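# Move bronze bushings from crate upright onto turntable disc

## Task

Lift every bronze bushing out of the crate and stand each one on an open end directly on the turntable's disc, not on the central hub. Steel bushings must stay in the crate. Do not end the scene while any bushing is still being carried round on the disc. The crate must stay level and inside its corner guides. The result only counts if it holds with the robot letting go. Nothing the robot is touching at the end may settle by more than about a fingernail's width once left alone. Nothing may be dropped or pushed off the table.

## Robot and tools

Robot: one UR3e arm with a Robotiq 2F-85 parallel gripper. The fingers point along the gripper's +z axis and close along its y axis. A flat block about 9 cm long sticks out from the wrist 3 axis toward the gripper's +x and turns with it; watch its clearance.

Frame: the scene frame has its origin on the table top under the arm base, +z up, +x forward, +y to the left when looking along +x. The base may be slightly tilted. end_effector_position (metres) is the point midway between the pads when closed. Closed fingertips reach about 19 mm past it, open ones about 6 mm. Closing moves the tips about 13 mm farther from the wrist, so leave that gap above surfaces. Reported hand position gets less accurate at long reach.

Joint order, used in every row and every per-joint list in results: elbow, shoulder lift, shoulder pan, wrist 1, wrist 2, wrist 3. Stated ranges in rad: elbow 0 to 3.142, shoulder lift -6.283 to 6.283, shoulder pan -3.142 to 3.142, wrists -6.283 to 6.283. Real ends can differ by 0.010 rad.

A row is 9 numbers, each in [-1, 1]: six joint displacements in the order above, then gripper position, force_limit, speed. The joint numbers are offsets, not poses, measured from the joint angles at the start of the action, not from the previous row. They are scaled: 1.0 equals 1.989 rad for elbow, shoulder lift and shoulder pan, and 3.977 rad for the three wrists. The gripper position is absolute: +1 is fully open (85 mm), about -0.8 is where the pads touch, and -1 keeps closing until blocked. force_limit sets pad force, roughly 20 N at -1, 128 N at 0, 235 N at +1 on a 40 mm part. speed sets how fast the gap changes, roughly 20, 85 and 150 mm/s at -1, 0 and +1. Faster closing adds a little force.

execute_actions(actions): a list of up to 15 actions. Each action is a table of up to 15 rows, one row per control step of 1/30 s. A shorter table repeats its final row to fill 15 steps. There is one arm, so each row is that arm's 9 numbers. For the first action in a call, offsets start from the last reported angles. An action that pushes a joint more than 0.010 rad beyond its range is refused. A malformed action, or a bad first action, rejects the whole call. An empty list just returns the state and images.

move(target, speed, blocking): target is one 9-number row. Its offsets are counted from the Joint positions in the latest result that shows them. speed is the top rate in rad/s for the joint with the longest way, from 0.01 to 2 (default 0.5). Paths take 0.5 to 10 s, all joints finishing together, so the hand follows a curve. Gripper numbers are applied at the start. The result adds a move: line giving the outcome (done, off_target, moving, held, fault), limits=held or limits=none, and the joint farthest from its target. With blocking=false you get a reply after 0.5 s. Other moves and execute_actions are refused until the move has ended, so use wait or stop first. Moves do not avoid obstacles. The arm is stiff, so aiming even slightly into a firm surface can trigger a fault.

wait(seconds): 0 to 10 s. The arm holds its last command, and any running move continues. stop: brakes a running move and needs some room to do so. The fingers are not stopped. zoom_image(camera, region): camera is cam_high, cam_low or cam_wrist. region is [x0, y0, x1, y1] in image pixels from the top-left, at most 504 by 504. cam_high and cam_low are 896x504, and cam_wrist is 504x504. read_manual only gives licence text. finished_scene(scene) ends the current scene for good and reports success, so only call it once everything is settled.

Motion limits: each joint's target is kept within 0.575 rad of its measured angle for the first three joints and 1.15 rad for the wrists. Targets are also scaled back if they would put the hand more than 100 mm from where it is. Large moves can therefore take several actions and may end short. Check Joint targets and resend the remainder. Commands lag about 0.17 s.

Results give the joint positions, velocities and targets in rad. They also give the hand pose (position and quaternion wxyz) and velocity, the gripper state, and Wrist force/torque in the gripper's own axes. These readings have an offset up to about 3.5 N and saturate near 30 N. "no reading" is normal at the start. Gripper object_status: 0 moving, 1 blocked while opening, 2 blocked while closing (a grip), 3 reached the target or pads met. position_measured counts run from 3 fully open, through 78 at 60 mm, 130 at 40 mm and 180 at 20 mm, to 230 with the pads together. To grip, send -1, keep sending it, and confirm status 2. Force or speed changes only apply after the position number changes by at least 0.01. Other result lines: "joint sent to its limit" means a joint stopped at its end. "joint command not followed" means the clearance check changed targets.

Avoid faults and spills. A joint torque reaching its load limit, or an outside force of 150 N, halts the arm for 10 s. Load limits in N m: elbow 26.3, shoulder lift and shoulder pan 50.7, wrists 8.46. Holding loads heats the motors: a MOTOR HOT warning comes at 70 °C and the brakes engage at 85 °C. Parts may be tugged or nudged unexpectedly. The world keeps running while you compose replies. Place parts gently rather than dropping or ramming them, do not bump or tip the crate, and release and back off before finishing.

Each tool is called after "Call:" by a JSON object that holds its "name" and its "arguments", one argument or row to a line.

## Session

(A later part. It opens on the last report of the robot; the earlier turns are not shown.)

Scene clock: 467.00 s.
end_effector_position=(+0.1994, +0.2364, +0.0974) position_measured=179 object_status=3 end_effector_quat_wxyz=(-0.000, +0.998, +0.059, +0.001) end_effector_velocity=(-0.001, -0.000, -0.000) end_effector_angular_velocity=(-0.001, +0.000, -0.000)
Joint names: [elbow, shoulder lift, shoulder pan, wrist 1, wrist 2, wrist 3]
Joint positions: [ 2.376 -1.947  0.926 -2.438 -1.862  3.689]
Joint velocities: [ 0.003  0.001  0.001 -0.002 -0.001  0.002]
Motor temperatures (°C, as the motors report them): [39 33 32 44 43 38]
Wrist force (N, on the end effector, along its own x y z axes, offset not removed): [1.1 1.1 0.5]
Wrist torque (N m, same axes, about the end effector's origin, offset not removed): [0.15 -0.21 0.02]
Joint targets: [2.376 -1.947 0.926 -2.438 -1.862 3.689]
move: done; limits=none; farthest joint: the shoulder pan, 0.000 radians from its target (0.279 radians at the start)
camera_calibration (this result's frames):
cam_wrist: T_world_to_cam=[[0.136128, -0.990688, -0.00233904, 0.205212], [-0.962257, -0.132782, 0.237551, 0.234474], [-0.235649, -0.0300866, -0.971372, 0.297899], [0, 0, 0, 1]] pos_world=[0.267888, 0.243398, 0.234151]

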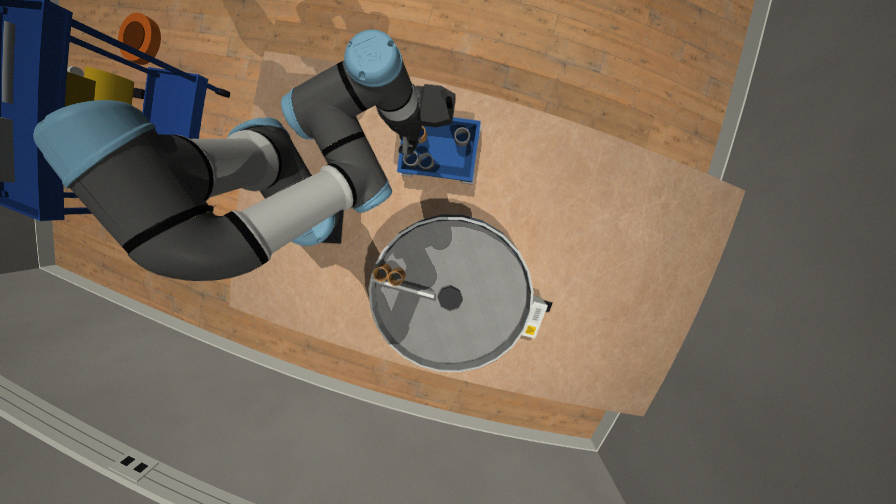

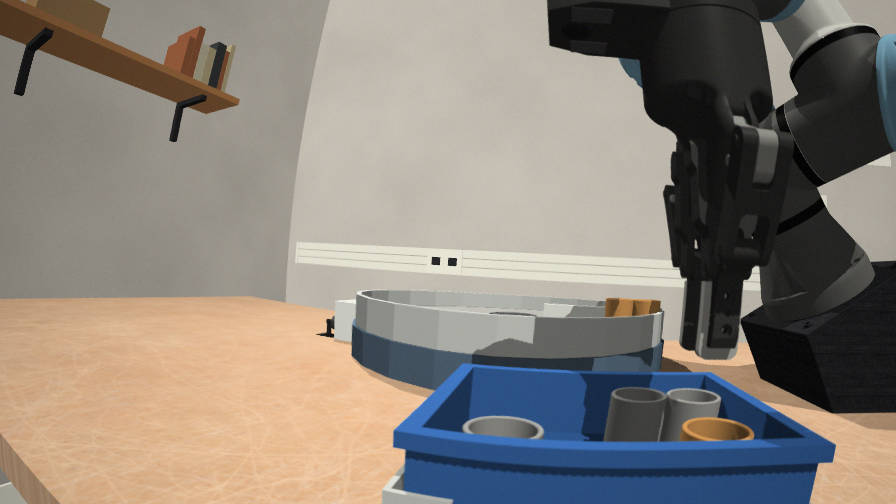

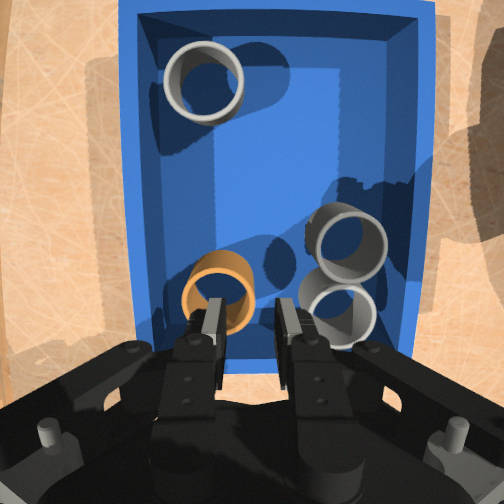

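Call:
{"name": "move", "arguments": {
  "target": [0.0161,0.036,-0.0111,-0.0266,0.0023,-0.005,-0.4,-0.3,0],
  "speed": 0.05
}}

Call:
{"name": "zoom_image", "arguments": {
  "camera": "cam_low",
  "region": [300,100,800,400]
}}

Scene clock: 482.37 s.
end_effector_position=(+0.2002, +0.2378, +0.0809) position_measured=179 object_status=3 end_effector_quat_wxyz=(+0.001, +0.998, +0.059, -0.001) end_effector_velocity=(-0.000, +0.000, -0.000) end_effector_angular_velocity=(+0.001, -0.000, +0.001)
Joint names: [elbow, shoulder lift, shoulder pan, wrist 1, wrist 2, wrist 3]
Joint positions: [ 2.408 -1.876  0.904 -2.543 -1.853  3.669]
Joint velocities: [ 0.001  0.002  0.001 -0.003  0.    -0.001]
Motor temperatures (°C, as the motors report them): [39 33 32 44 43 38]
Wrist force (N, on the end effector, along its own x y z axes, offset not removed): [0.9 2.3 0.5]
Wrist torque (N m, same axes, about the end effector's origin, offset not removed): [0.29 -0.15 0.04]
Joint targets: [2.408 -1.876 0.903 -2.544 -1.853 3.669]
move: done; limits=none; farthest joint: the wrist 1, 0.001 radians from its target (0.106 radians at the start)
camera_calibration (this result's frames):
cam_wrist: T_world_to_cam=[[0.136227, -0.990678, -0.000373051, 0.206226], [-0.961607, -0.13232, 0.240424, 0.238904], [-0.238232, -0.0323936, -0.970668, 0.283022], [0, 0, 0, 1]] pos_world=[0.269063, 0.245083, 0.217359]

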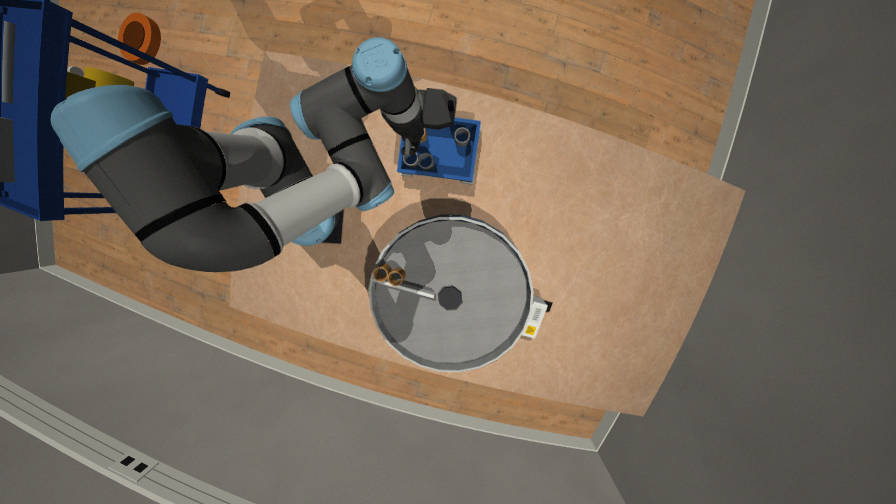

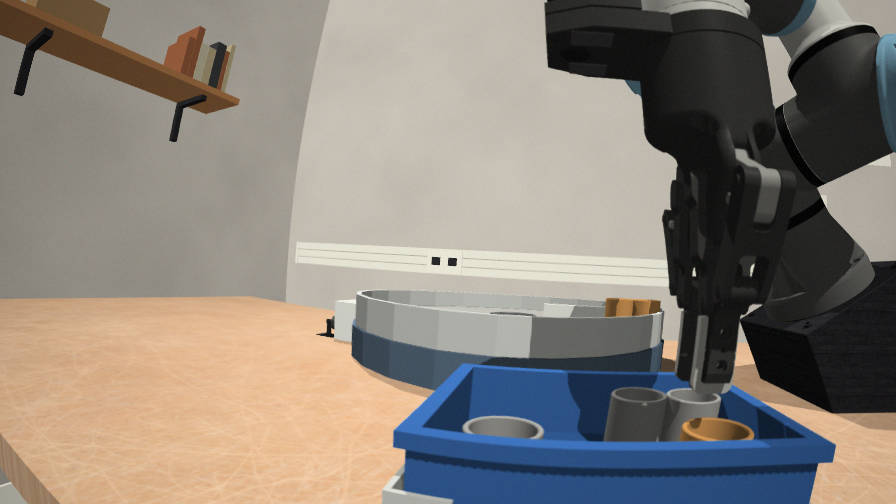

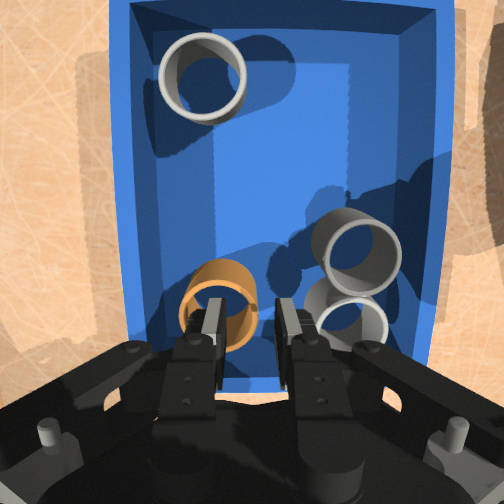

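Region (300, 100, 800, 400) of cam_low's 896x504 image, scaled by 1.008, with more detail than that image has; it fills the top 302 rows of this view, and the rest is white.

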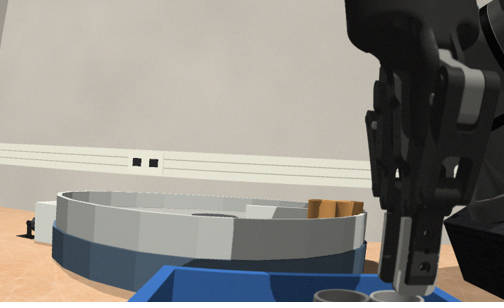

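Call:
{"name": "move", "arguments": {
  "target": [0.0182,0.0417,-0.0124,-0.0315,0.0027,-0.0059,-0.4,-0.3,0],
  "speed": 0.03
}}

Scene clock: 490.97 s.
end_effector_position=(+0.2007, +0.2385, +0.0628) position_measured=179 object_status=3 end_effector_quat_wxyz=(+0.001, +0.998, +0.059, -0.001) end_effector_velocity=(-0.000, -0.000, -0.001) end_effector_angular_velocity=(-0.001, +0.001, -0.001)
Joint names: [elbow, shoulder lift, shoulder pan, wrist 1, wrist 2, wrist 3]
Joint positions: [ 2.444 -1.793  0.879 -2.668 -1.842  3.645]
Joint velocities: [ 0.001  0.002 -0.001 -0.002  0.    -0.   ]
Motor temperatures (°C, as the motors report them): [39 33 32 44 43 38]
Wrist force (N, on the end effector, along its own x y z axes, offset not removed): [0.9 0.7 0.4]
Wrist torque (N m, same axes, about the end effector's origin, offset not removed): [0.09 -0.18 0.02]
Joint targets: [2.444 -1.793 0.879 -2.669 -1.842 3.645]
move: done; limits=none; farthest joint: the shoulder pan, 0.000 radians from its target (0.024 radians at the start)
camera_calibration (this result's frames):
cam_wrist: T_world_to_cam=[[0.136579, -0.990629, -0.000436439, 0.206804], [-0.961506, -0.132669, 0.240633, 0.243907], [-0.238436, -0.0324456, -0.970616, 0.265735], [0, 0, 0, 1]] pos_world=[0.269634, 0.245847, 0.199325]

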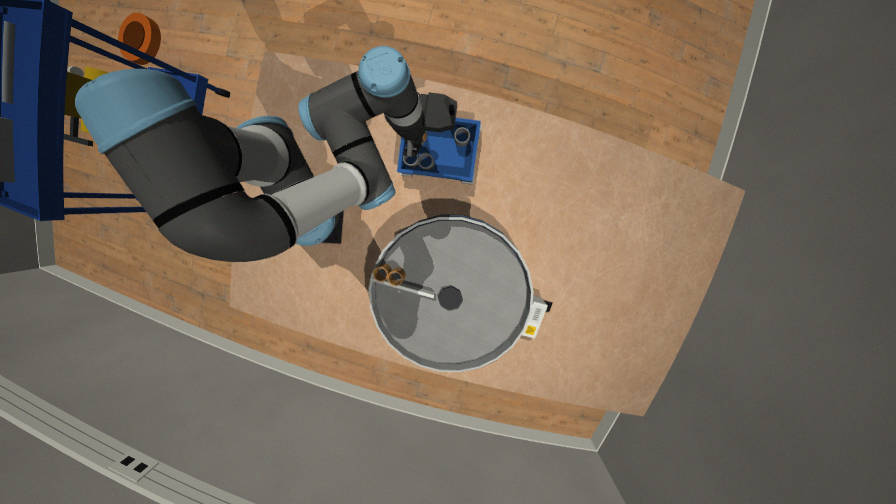

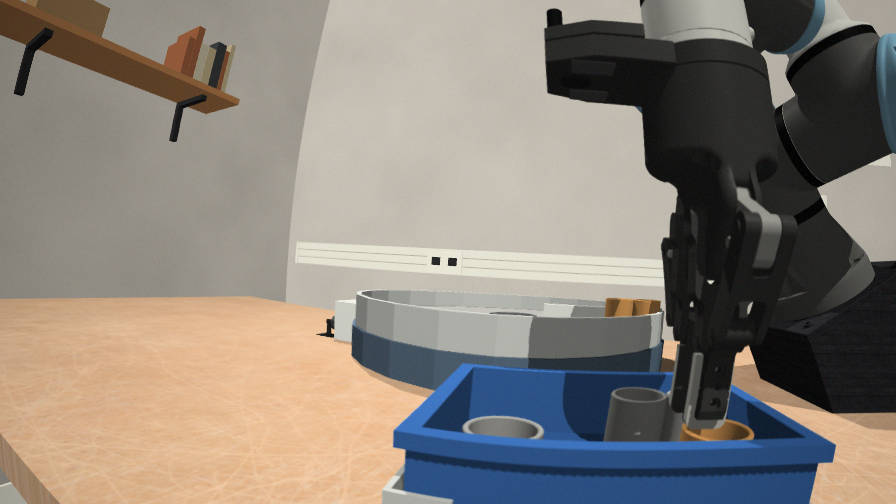

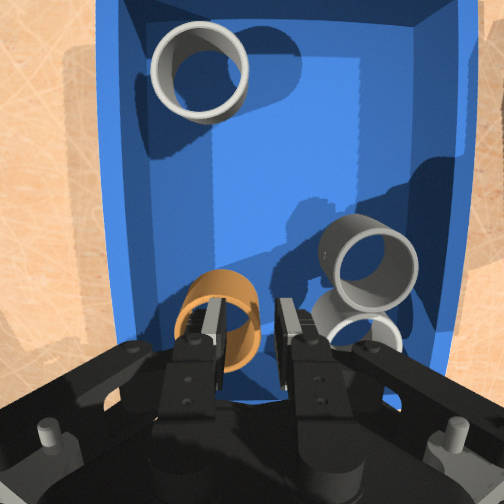

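Looks centred. Continue slowly.

Call:
{"name": "move", "arguments": {
  "target": [0.0182,0.0417,-0.0124,-0.0315,0.0027,-0.0059,-0.4,-0.3,0],
  "speed": 0.02
}}

Scene clock: 504.07 s.
end_effector_position=(+0.2028, +0.2395, +0.0607) position_measured=179 object_status=3 end_effector_quat_wxyz=(-0.001, +0.998, +0.059, +0.002) end_effector_velocity=(+0.000, -0.000, -0.000) end_effector_angular_velocity=(-0.000, +0.000, -0.001)
Joint names: [elbow, shoulder lift, shoulder pan, wrist 1, wrist 2, wrist 3]
Joint positions: [ 2.448 -1.779  0.875 -2.695 -1.841  3.641]
Joint velocities: [ 0.    -0.    -0.001  0.     0.     0.   ]
Motor temperatures (°C, as the motors report them): [39 33 32 44 43 38]
Wrist force (N, on the end effector, along its own x y z axes, offset not removed): [4.3 5.8 -30.0]
Wrist torque (N m, same axes, about the end effector's origin, offset not removed): [0.61 0.29 0.10]
Joint targets: [2.450 -1.778 0.874 -2.692 -1.840 3.641]
TORQUE FAULT: the external load on the wrist 1 reached its load limit, and the arm stopped for 10 seconds. That time counts as 20 of the actions that you can send in this scene. The arm's remaining commands of this call were not run. The arm holds where it stopped, with its grip as last carried out, and accepts commands again: back off and push less far. The arm stops again, at the same cost, whenever a joint's load reaches its limit.
move: fault; limits=none; farthest joint: the wrist 1, 0.098 radians from its target (0.125 radians at the start)
camera_calibration (this result's frames):
cam_wrist: T_world_to_cam=[[0.134873, -0.990857, -0.00330143, 0.208027], [-0.963198, -0.131889, 0.234211, 0.247055], [-0.232505, -0.0284089, -0.97218, 0.262062], [0, 0, 0, 1]] pos_world=[0.270837, 0.246154, 0.197595]

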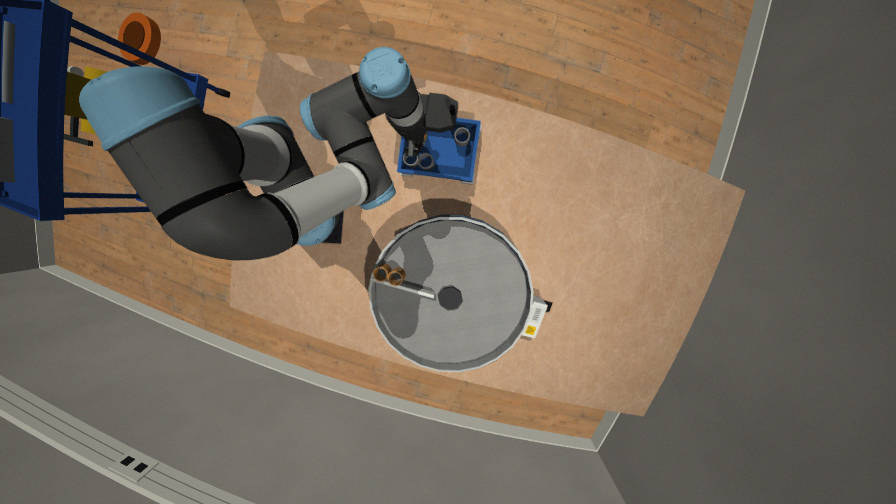

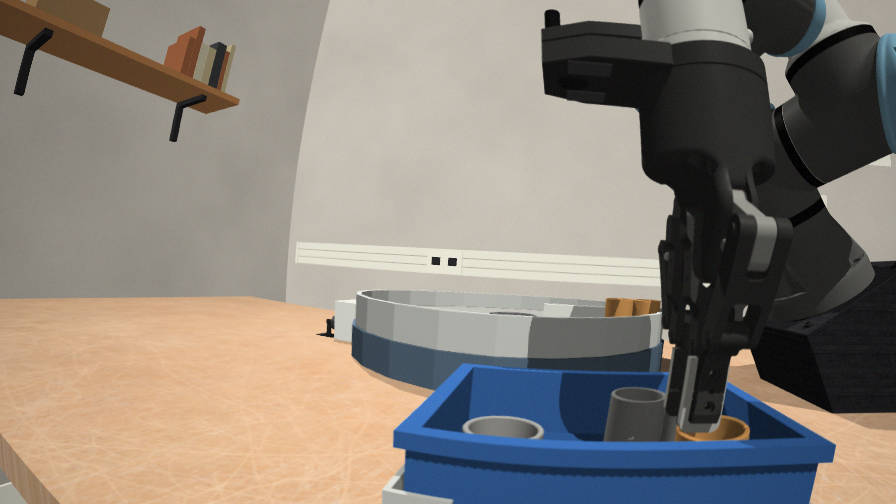

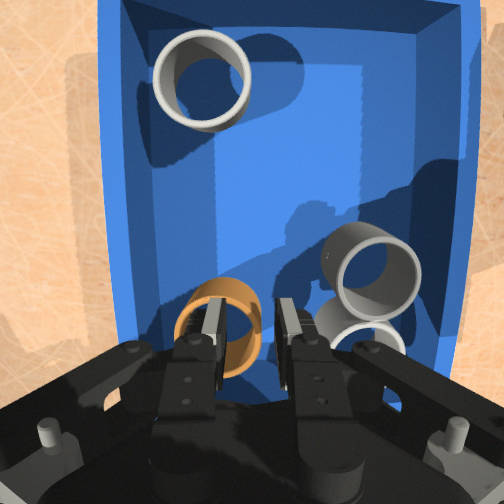

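Call:
{"name": "move", "arguments": {
  "target": [0.0025,-0.0163,0.007,0.0096,-0.001,0.0023,-0.4,-0.3,0],
  "speed": 0.03
}}

Call:
{"name": "zoom_image", "arguments": {
  "camera": "cam_low",
  "region": [600,340,800,460]
}}

Scene clock: 513.90 s.
end_effector_position=(+0.1968, +0.2376, +0.0654) position_measured=179 object_status=3 end_effector_quat_wxyz=(+0.000, +0.998, +0.061, -0.001) end_effector_velocity=(-0.000, -0.000, +0.000) end_effector_angular_velocity=(-0.000, +0.000, +0.000)
Joint names: [elbow, shoulder lift, shoulder pan, wrist 1, wrist 2, wrist 3]
Joint positions: [ 2.453 -1.811  0.888 -2.657 -1.845  3.65 ]
Joint velocities: [ 0.    -0.002  0.     0.002 -0.     0.   ]
Motor temperatures (°C, as the motors report them): [39 33 32 44 43 38]
Wrist force (N, on the end effector, along its own x y z axes, offset not removed): [1.3 1.4 0.0]
Wrist torque (N m, same axes, about the end effector's origin, offset not removed): [0.17 -0.26 0.02]
Joint targets: [2.453 -1.812 0.888 -2.657 -1.845 3.650]
move: done; limits=none; farthest joint: the shoulder pan, 0.001 radians from its target (0.014 radians at the start)
camera_calibration (this result's frames):
cam_wrist: T_world_to_cam=[[0.140581, -0.990067, -0.00187983, 0.205594], [-0.960799, -0.136883, 0.241098, 0.240244], [-0.23896, -0.0320876, -0.970499, 0.267321], [0, 0, 0, 1]] pos_world=[0.265803, 0.245015, 0.201899]

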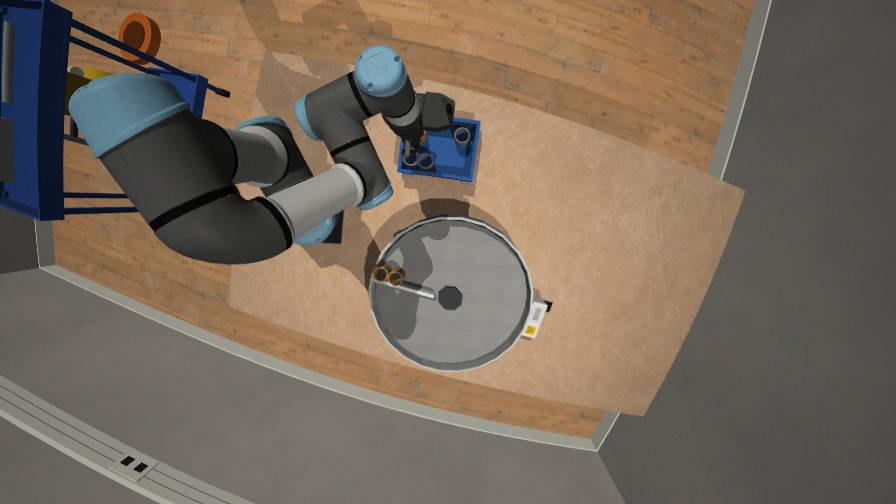

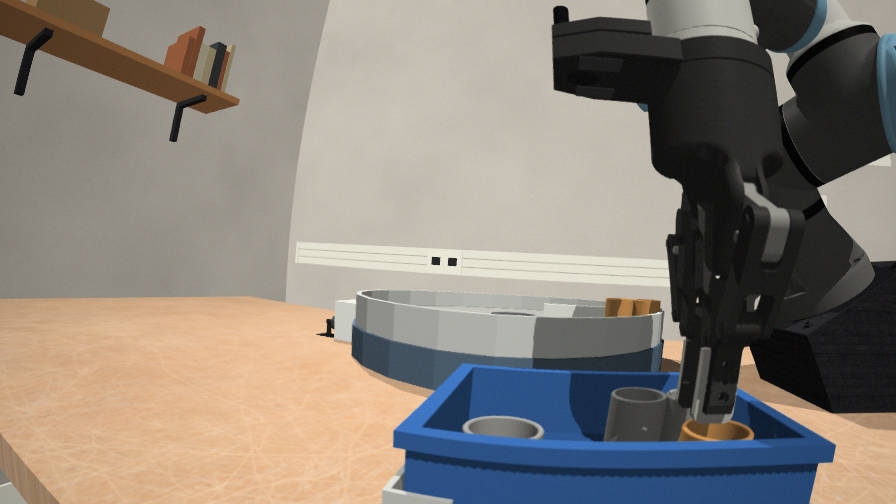

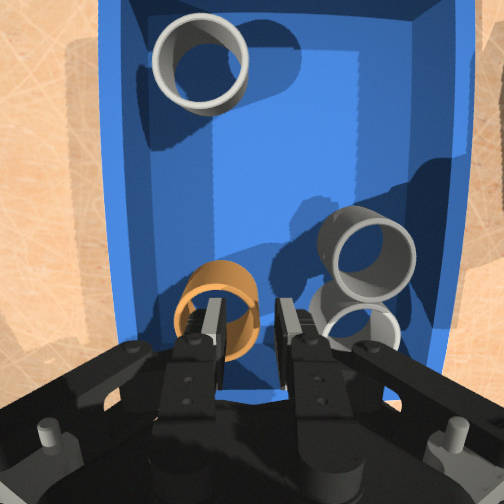

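Region (600, 340, 800, 460) of cam_low's 896x504 image, scaled by 2.520, with more detail than that image has; it fills the top 302 rows of this view, and the rest is white.

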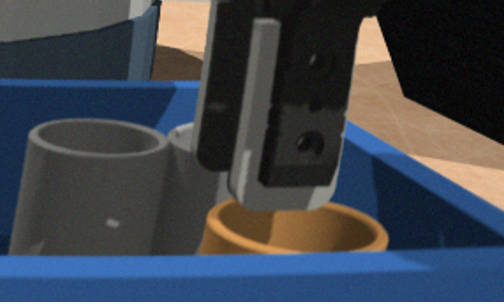

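Call:
{"name": "move", "arguments": {
  "target": [0.0066,0.0151,-0.0045,-0.0114,0.001,-0.002,-0.4,-0.3,0],
  "speed": 0.015
}}

Call:
{"name": "zoom_image", "arguments": {
  "camera": "cam_low",
  "region": [600,340,800,460]
}}

Scene clock: 520.67 s.
end_effector_position=(+0.1968, +0.2376, +0.0592) position_measured=179 object_status=3 end_effector_quat_wxyz=(+0.000, +0.998, +0.061, -0.001) end_effector_velocity=(-0.000, -0.000, -0.000) end_effector_angular_velocity=(-0.000, +0.001, -0.000)
Joint names: [elbow, shoulder lift, shoulder pan, wrist 1, wrist 2, wrist 3]
Joint positions: [ 2.466 -1.782  0.879 -2.702 -1.841  3.642]
Joint velocities: [ 0.001  0.001 -0.001 -0.002  0.    -0.   ]
Motor temperatures (°C, as the motors report them): [39 33 32 44 43 38]
Wrist force (N, on the end effector, along its own x y z axes, offset not removed): [-0.1 1.5 -0.1]
Wrist torque (N m, same axes, about the end effector's origin, offset not removed): [0.19 -0.02 0.03]
Joint targets: [2.466 -1.781 0.879 -2.702 -1.841 3.642]
move: done; limits=none; farthest joint: the shoulder lift, 0.001 radians from its target (0.031 radians at the start)
camera_calibration (this result's frames):
cam_wrist: T_world_to_cam=[[0.140176, -0.990125, -0.00195614, 0.205659], [-0.960825, -0.136504, 0.241208, 0.241588], [-0.239093, -0.031932, -0.970471, 0.261256], [0, 0, 0, 1]] pos_world=[0.26576, 0.244948, 0.195671]

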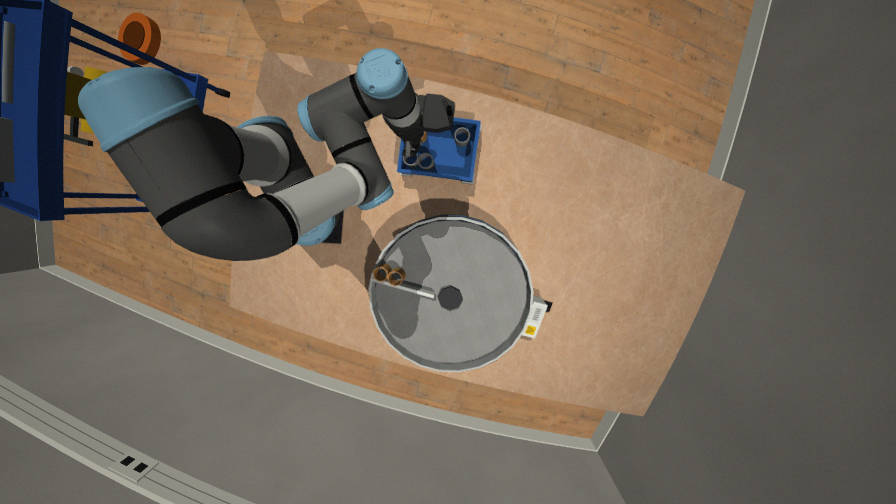

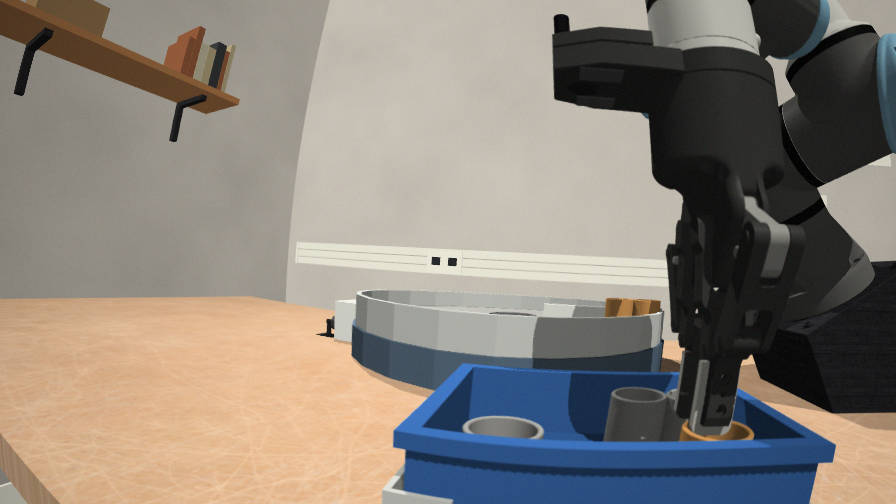

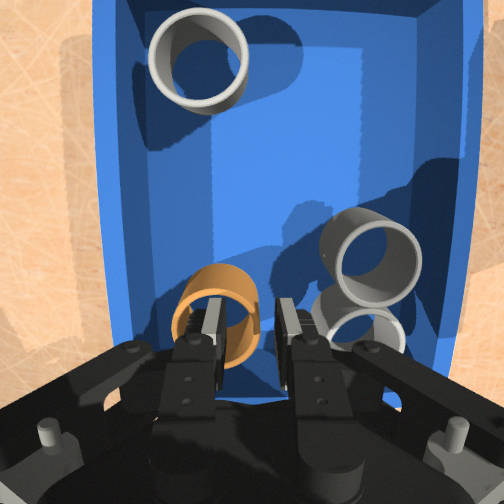

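Region (600, 340, 800, 460) of cam_low's 896x504 image, scaled by 2.520, with more detail than that image has; it fills the top 302 rows of this view, and the rest is white.

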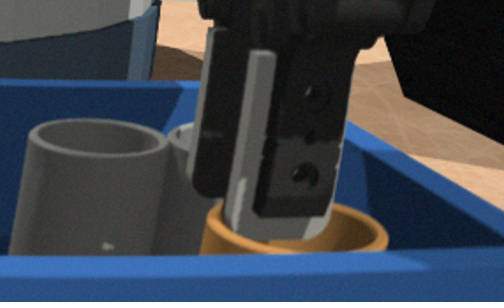

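Call:
{"name": "move", "arguments": {
  "target": [0.007,0.011,-0.0027,-0.0094,0.0006,-0.0013,-0.4,-0.3,0],
  "speed": 0.015
}}

Scene clock: 525.73 s.
end_effector_position=(+0.1957, +0.2371, +0.0546) position_measured=179 object_status=3 end_effector_quat_wxyz=(+0.000, +0.998, +0.061, -0.001) end_effector_velocity=(-0.000, -0.000, -0.000) end_effector_angular_velocity=(-0.000, +0.000, -0.000)
Joint names: [elbow, shoulder lift, shoulder pan, wrist 1, wrist 2, wrist 3]
Joint positions: [ 2.48  -1.76   0.874 -2.739 -1.839  3.637]
Joint velocities: [ 0.001  0.001 -0.001 -0.002  0.    -0.   ]
Motor temperatures (°C, as the motors report them): [39 33 32 44 43 38]
Wrist force (N, on the end effector, along its own x y z axes, offset not removed): [0.7 2.1 0.6]
Wrist torque (N m, same axes, about the end effector's origin, offset not removed): [0.31 -0.15 0.00]
Joint targets: [2.480 -1.760 0.874 -2.740 -1.839 3.637]
move: done; limits=none; farthest joint: the shoulder pan, 0.000 radians from its target (0.006 radians at the start)
camera_calibration (this result's frames):
cam_wrist: T_world_to_cam=[[0.140255, -0.990113, -0.00212535, 0.205352], [-0.960853, -0.136628, 0.241026, 0.241697], [-0.238933, -0.031763, -0.970516, 0.256393], [0, 0, 0, 1]] pos_world=[0.264694, 0.244488, 0.191015]

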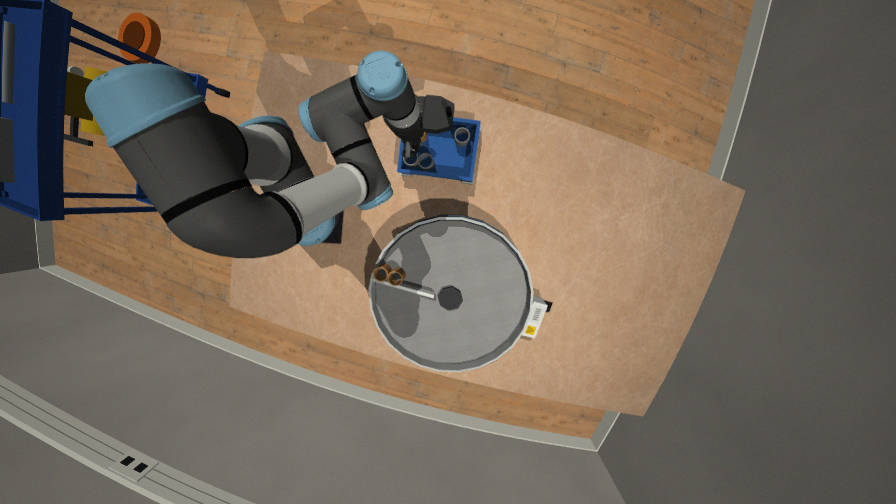

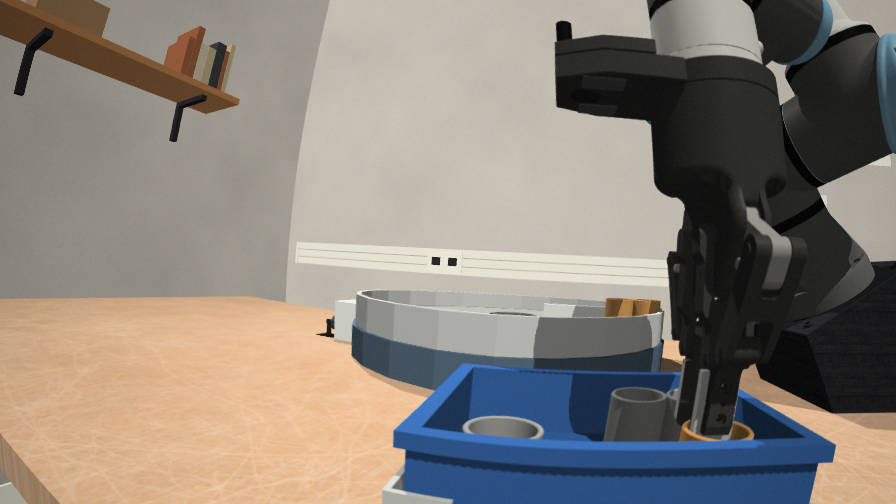

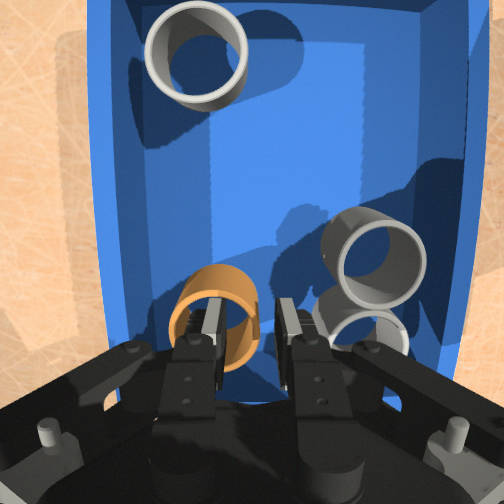

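9 mm more to ~.045.

Call:
{"name": "move", "arguments": {
  "target": [0.009,0.0205,-0.006,-0.0155,0.0013,-0.0029,-0.4,-0.3,0],
  "speed": 0.015
}}

Scene clock: 531.57 s.
end_effector_position=(+0.1953, +0.2366, +0.0465) position_measured=179 object_status=3 end_effector_quat_wxyz=(+0.000, +0.998, +0.061, -0.001) end_effector_velocity=(-0.000, -0.000, -0.000) end_effector_angular_velocity=(-0.000, +0.001, -0.000)
Joint names: [elbow, shoulder lift, shoulder pan, wrist 1, wrist 2, wrist 3]
Joint positions: [ 2.498 -1.719  0.862 -2.801 -1.833  3.625]
Joint velocities: [ 0.001  0.002 -0.001 -0.002  0.    -0.   ]
Motor temperatures (°C, as the motors report them): [39 33 32 44 43 38]
Wrist force (N, on the end effector, along its own x y z axes, offset not removed): [0.5 1.5 -0.3]
Wrist torque (N m, same axes, about the end effector's origin, offset not removed): [0.19 -0.11 -0.01]
Joint targets: [2.498 -1.719 0.862 -2.801 -1.833 3.625]
move: done; limits=none; farthest joint: the shoulder pan, 0.000 radians from its target (0.012 radians at the start)
camera_calibration (this result's frames):
cam_wrist: T_world_to_cam=[[0.140633, -0.99006, -0.00214006, 0.204768], [-0.960816, -0.137, 0.240966, 0.243187], [-0.238864, -0.0318315, -0.970531, 0.248485], [0, 0, 0, 1]] pos_world=[0.264215, 0.243959, 0.183001]

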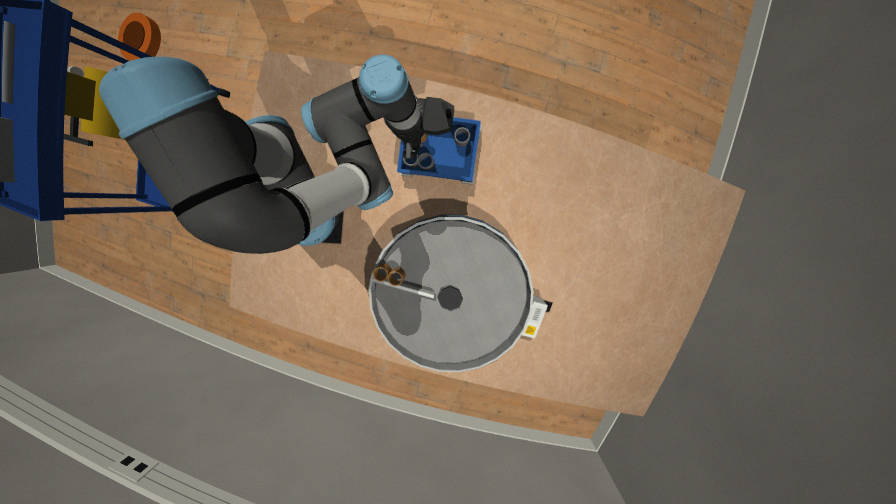

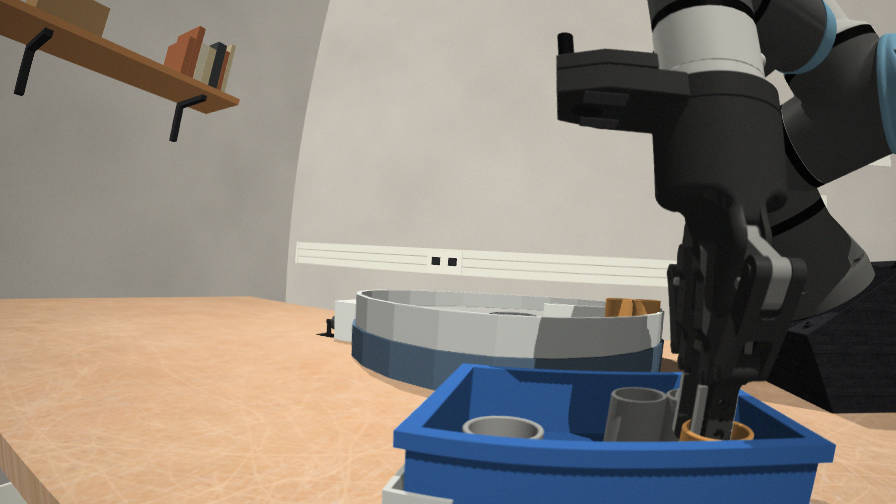

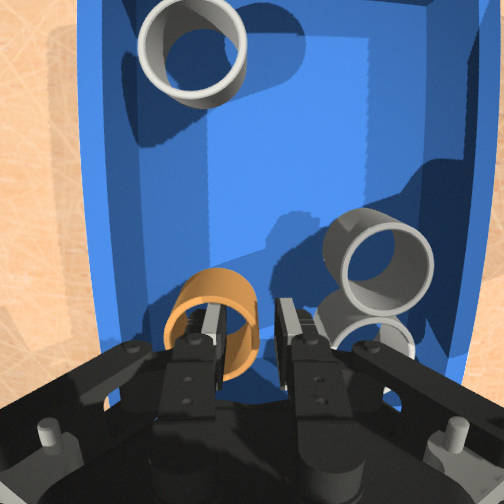

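Call:
{"name": "execute_actions", "arguments": {
  "actions": [
    [[0,0,0,0,0,0,-1,-0.3,-0.5]],
    [[0,0,0,0,0,0,-1,-0.3,-0.5]]
  ]
}}

Call:
{"name": "move", "arguments": {
  "target": [-0.0525,-0.119,0.036,0.0895,-0.0077,0.017,-1,-0.3,-0.5],
  "speed": 0.12
}}

Scene clock: 535.57 s.
end_effector_position=(+0.1953, +0.2366, +0.0465) position_measured=218 object_status=2 end_effector_quat_wxyz=(+0.000, +0.998, +0.061, -0.001) end_effector_velocity=(+0.000, -0.000, -0.000) end_effector_angular_velocity=(-0.000, -0.000, -0.001)
Joint names: [elbow, shoulder lift, shoulder pan, wrist 1, wrist 2, wrist 3]
Joint positions: [ 2.498 -1.719  0.862 -2.801 -1.833  3.625]
Joint velocities: [ 0. -0. -0. -0. -0.  0.]
Motor temperatures (°C, as the motors report them): [39 33 32 44 43 38]
Wrist force (N, on the end effector, along its own x y z axes, offset not removed): [0.9 2.7 -7.3]
Wrist torque (N m, same axes, about the end effector's origin, offset not removed): [0.05 -0.18 -0.04]
Joint targets: [2.498 -1.719 0.862 -2.801 -1.833 3.625]
camera_calibration (this result's frames):
cam_wrist: T_world_to_cam=[[0.140646, -0.990058, -0.00212185, 0.204755], [-0.960804, -0.137007, 0.241006, 0.243178], [-0.2389, -0.0318579, -0.970521, 0.248476], [0, 0, 0, 1]] pos_world=[0.26421, 0.243953, 0.182978]

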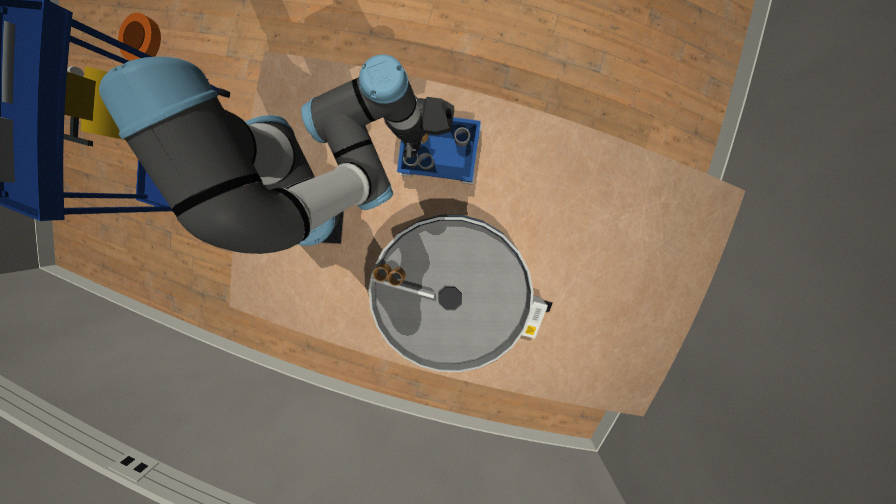

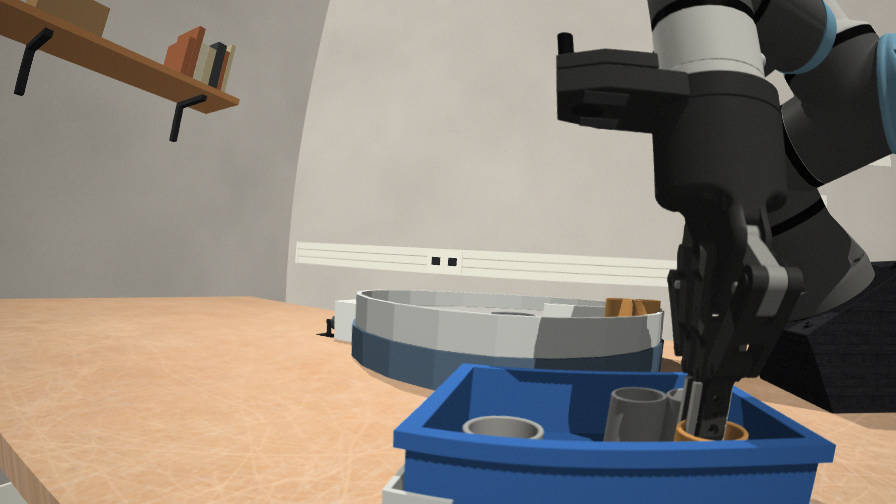

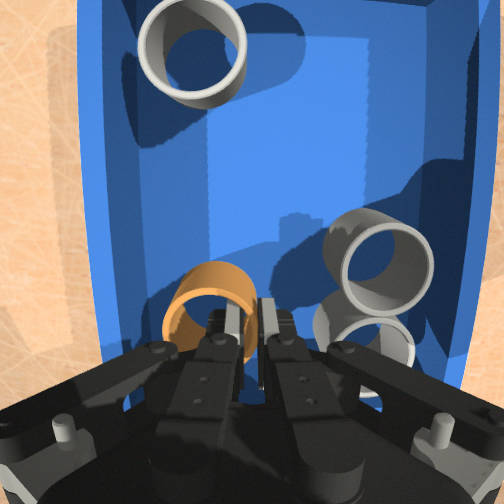

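Scene clock: 539.00 s.
end_effector_position=(+0.1946, +0.2353, +0.0970) position_measured=218 object_status=2 end_effector_quat_wxyz=(-0.001, +0.998, +0.061, +0.000) end_effector_velocity=(+0.000, -0.000, +0.000) end_effector_angular_velocity=(-0.001, +0.000, -0.001)
Joint names: [elbow, shoulder lift, shoulder pan, wrist 1, wrist 2, wrist 3]
Joint positions: [ 2.394 -1.956  0.934 -2.445 -1.864  3.693]
Joint velocities: [-0.    -0.001 -0.001  0.002 -0.001  0.   ]
Motor temperatures (°C, as the motors report them): [39 33 32 44 43 38]
Wrist force (N, on the end effector, along its own x y z axes, offset not removed): [0.8 1.2 0.1]
Wrist torque (N m, same axes, about the end effector's origin, offset not removed): [0.16 -0.13 0.04]
Joint targets: [2.394 -1.956 0.934 -2.445 -1.864 3.693]
move: done; limits=none; farthest joint: the shoulder pan, 0.000 radians from its target (0.071 radians at the start)
camera_calibration (this result's frames):
cam_wrist: T_world_to_cam=[[0.139318, -0.99024, -0.00384891, 0.204158], [-0.961624, -0.136218, 0.238167, 0.230417], [-0.236366, -0.0294797, -0.971217, 0.296287], [0, 0, 0, 1]] pos_world=[0.263164, 0.242287, 0.233667]

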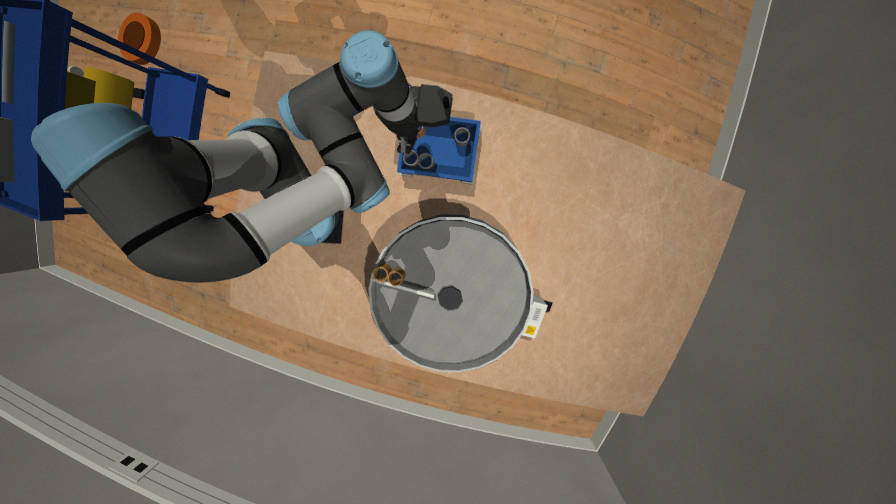

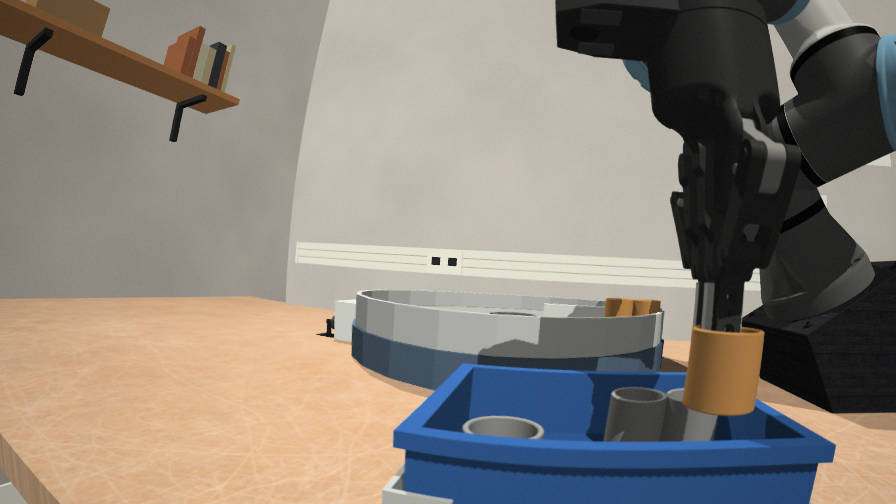

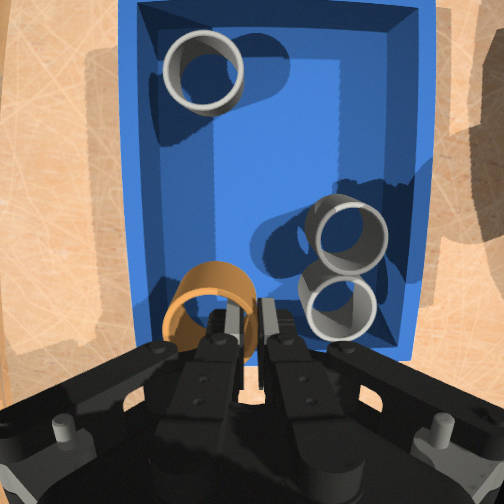

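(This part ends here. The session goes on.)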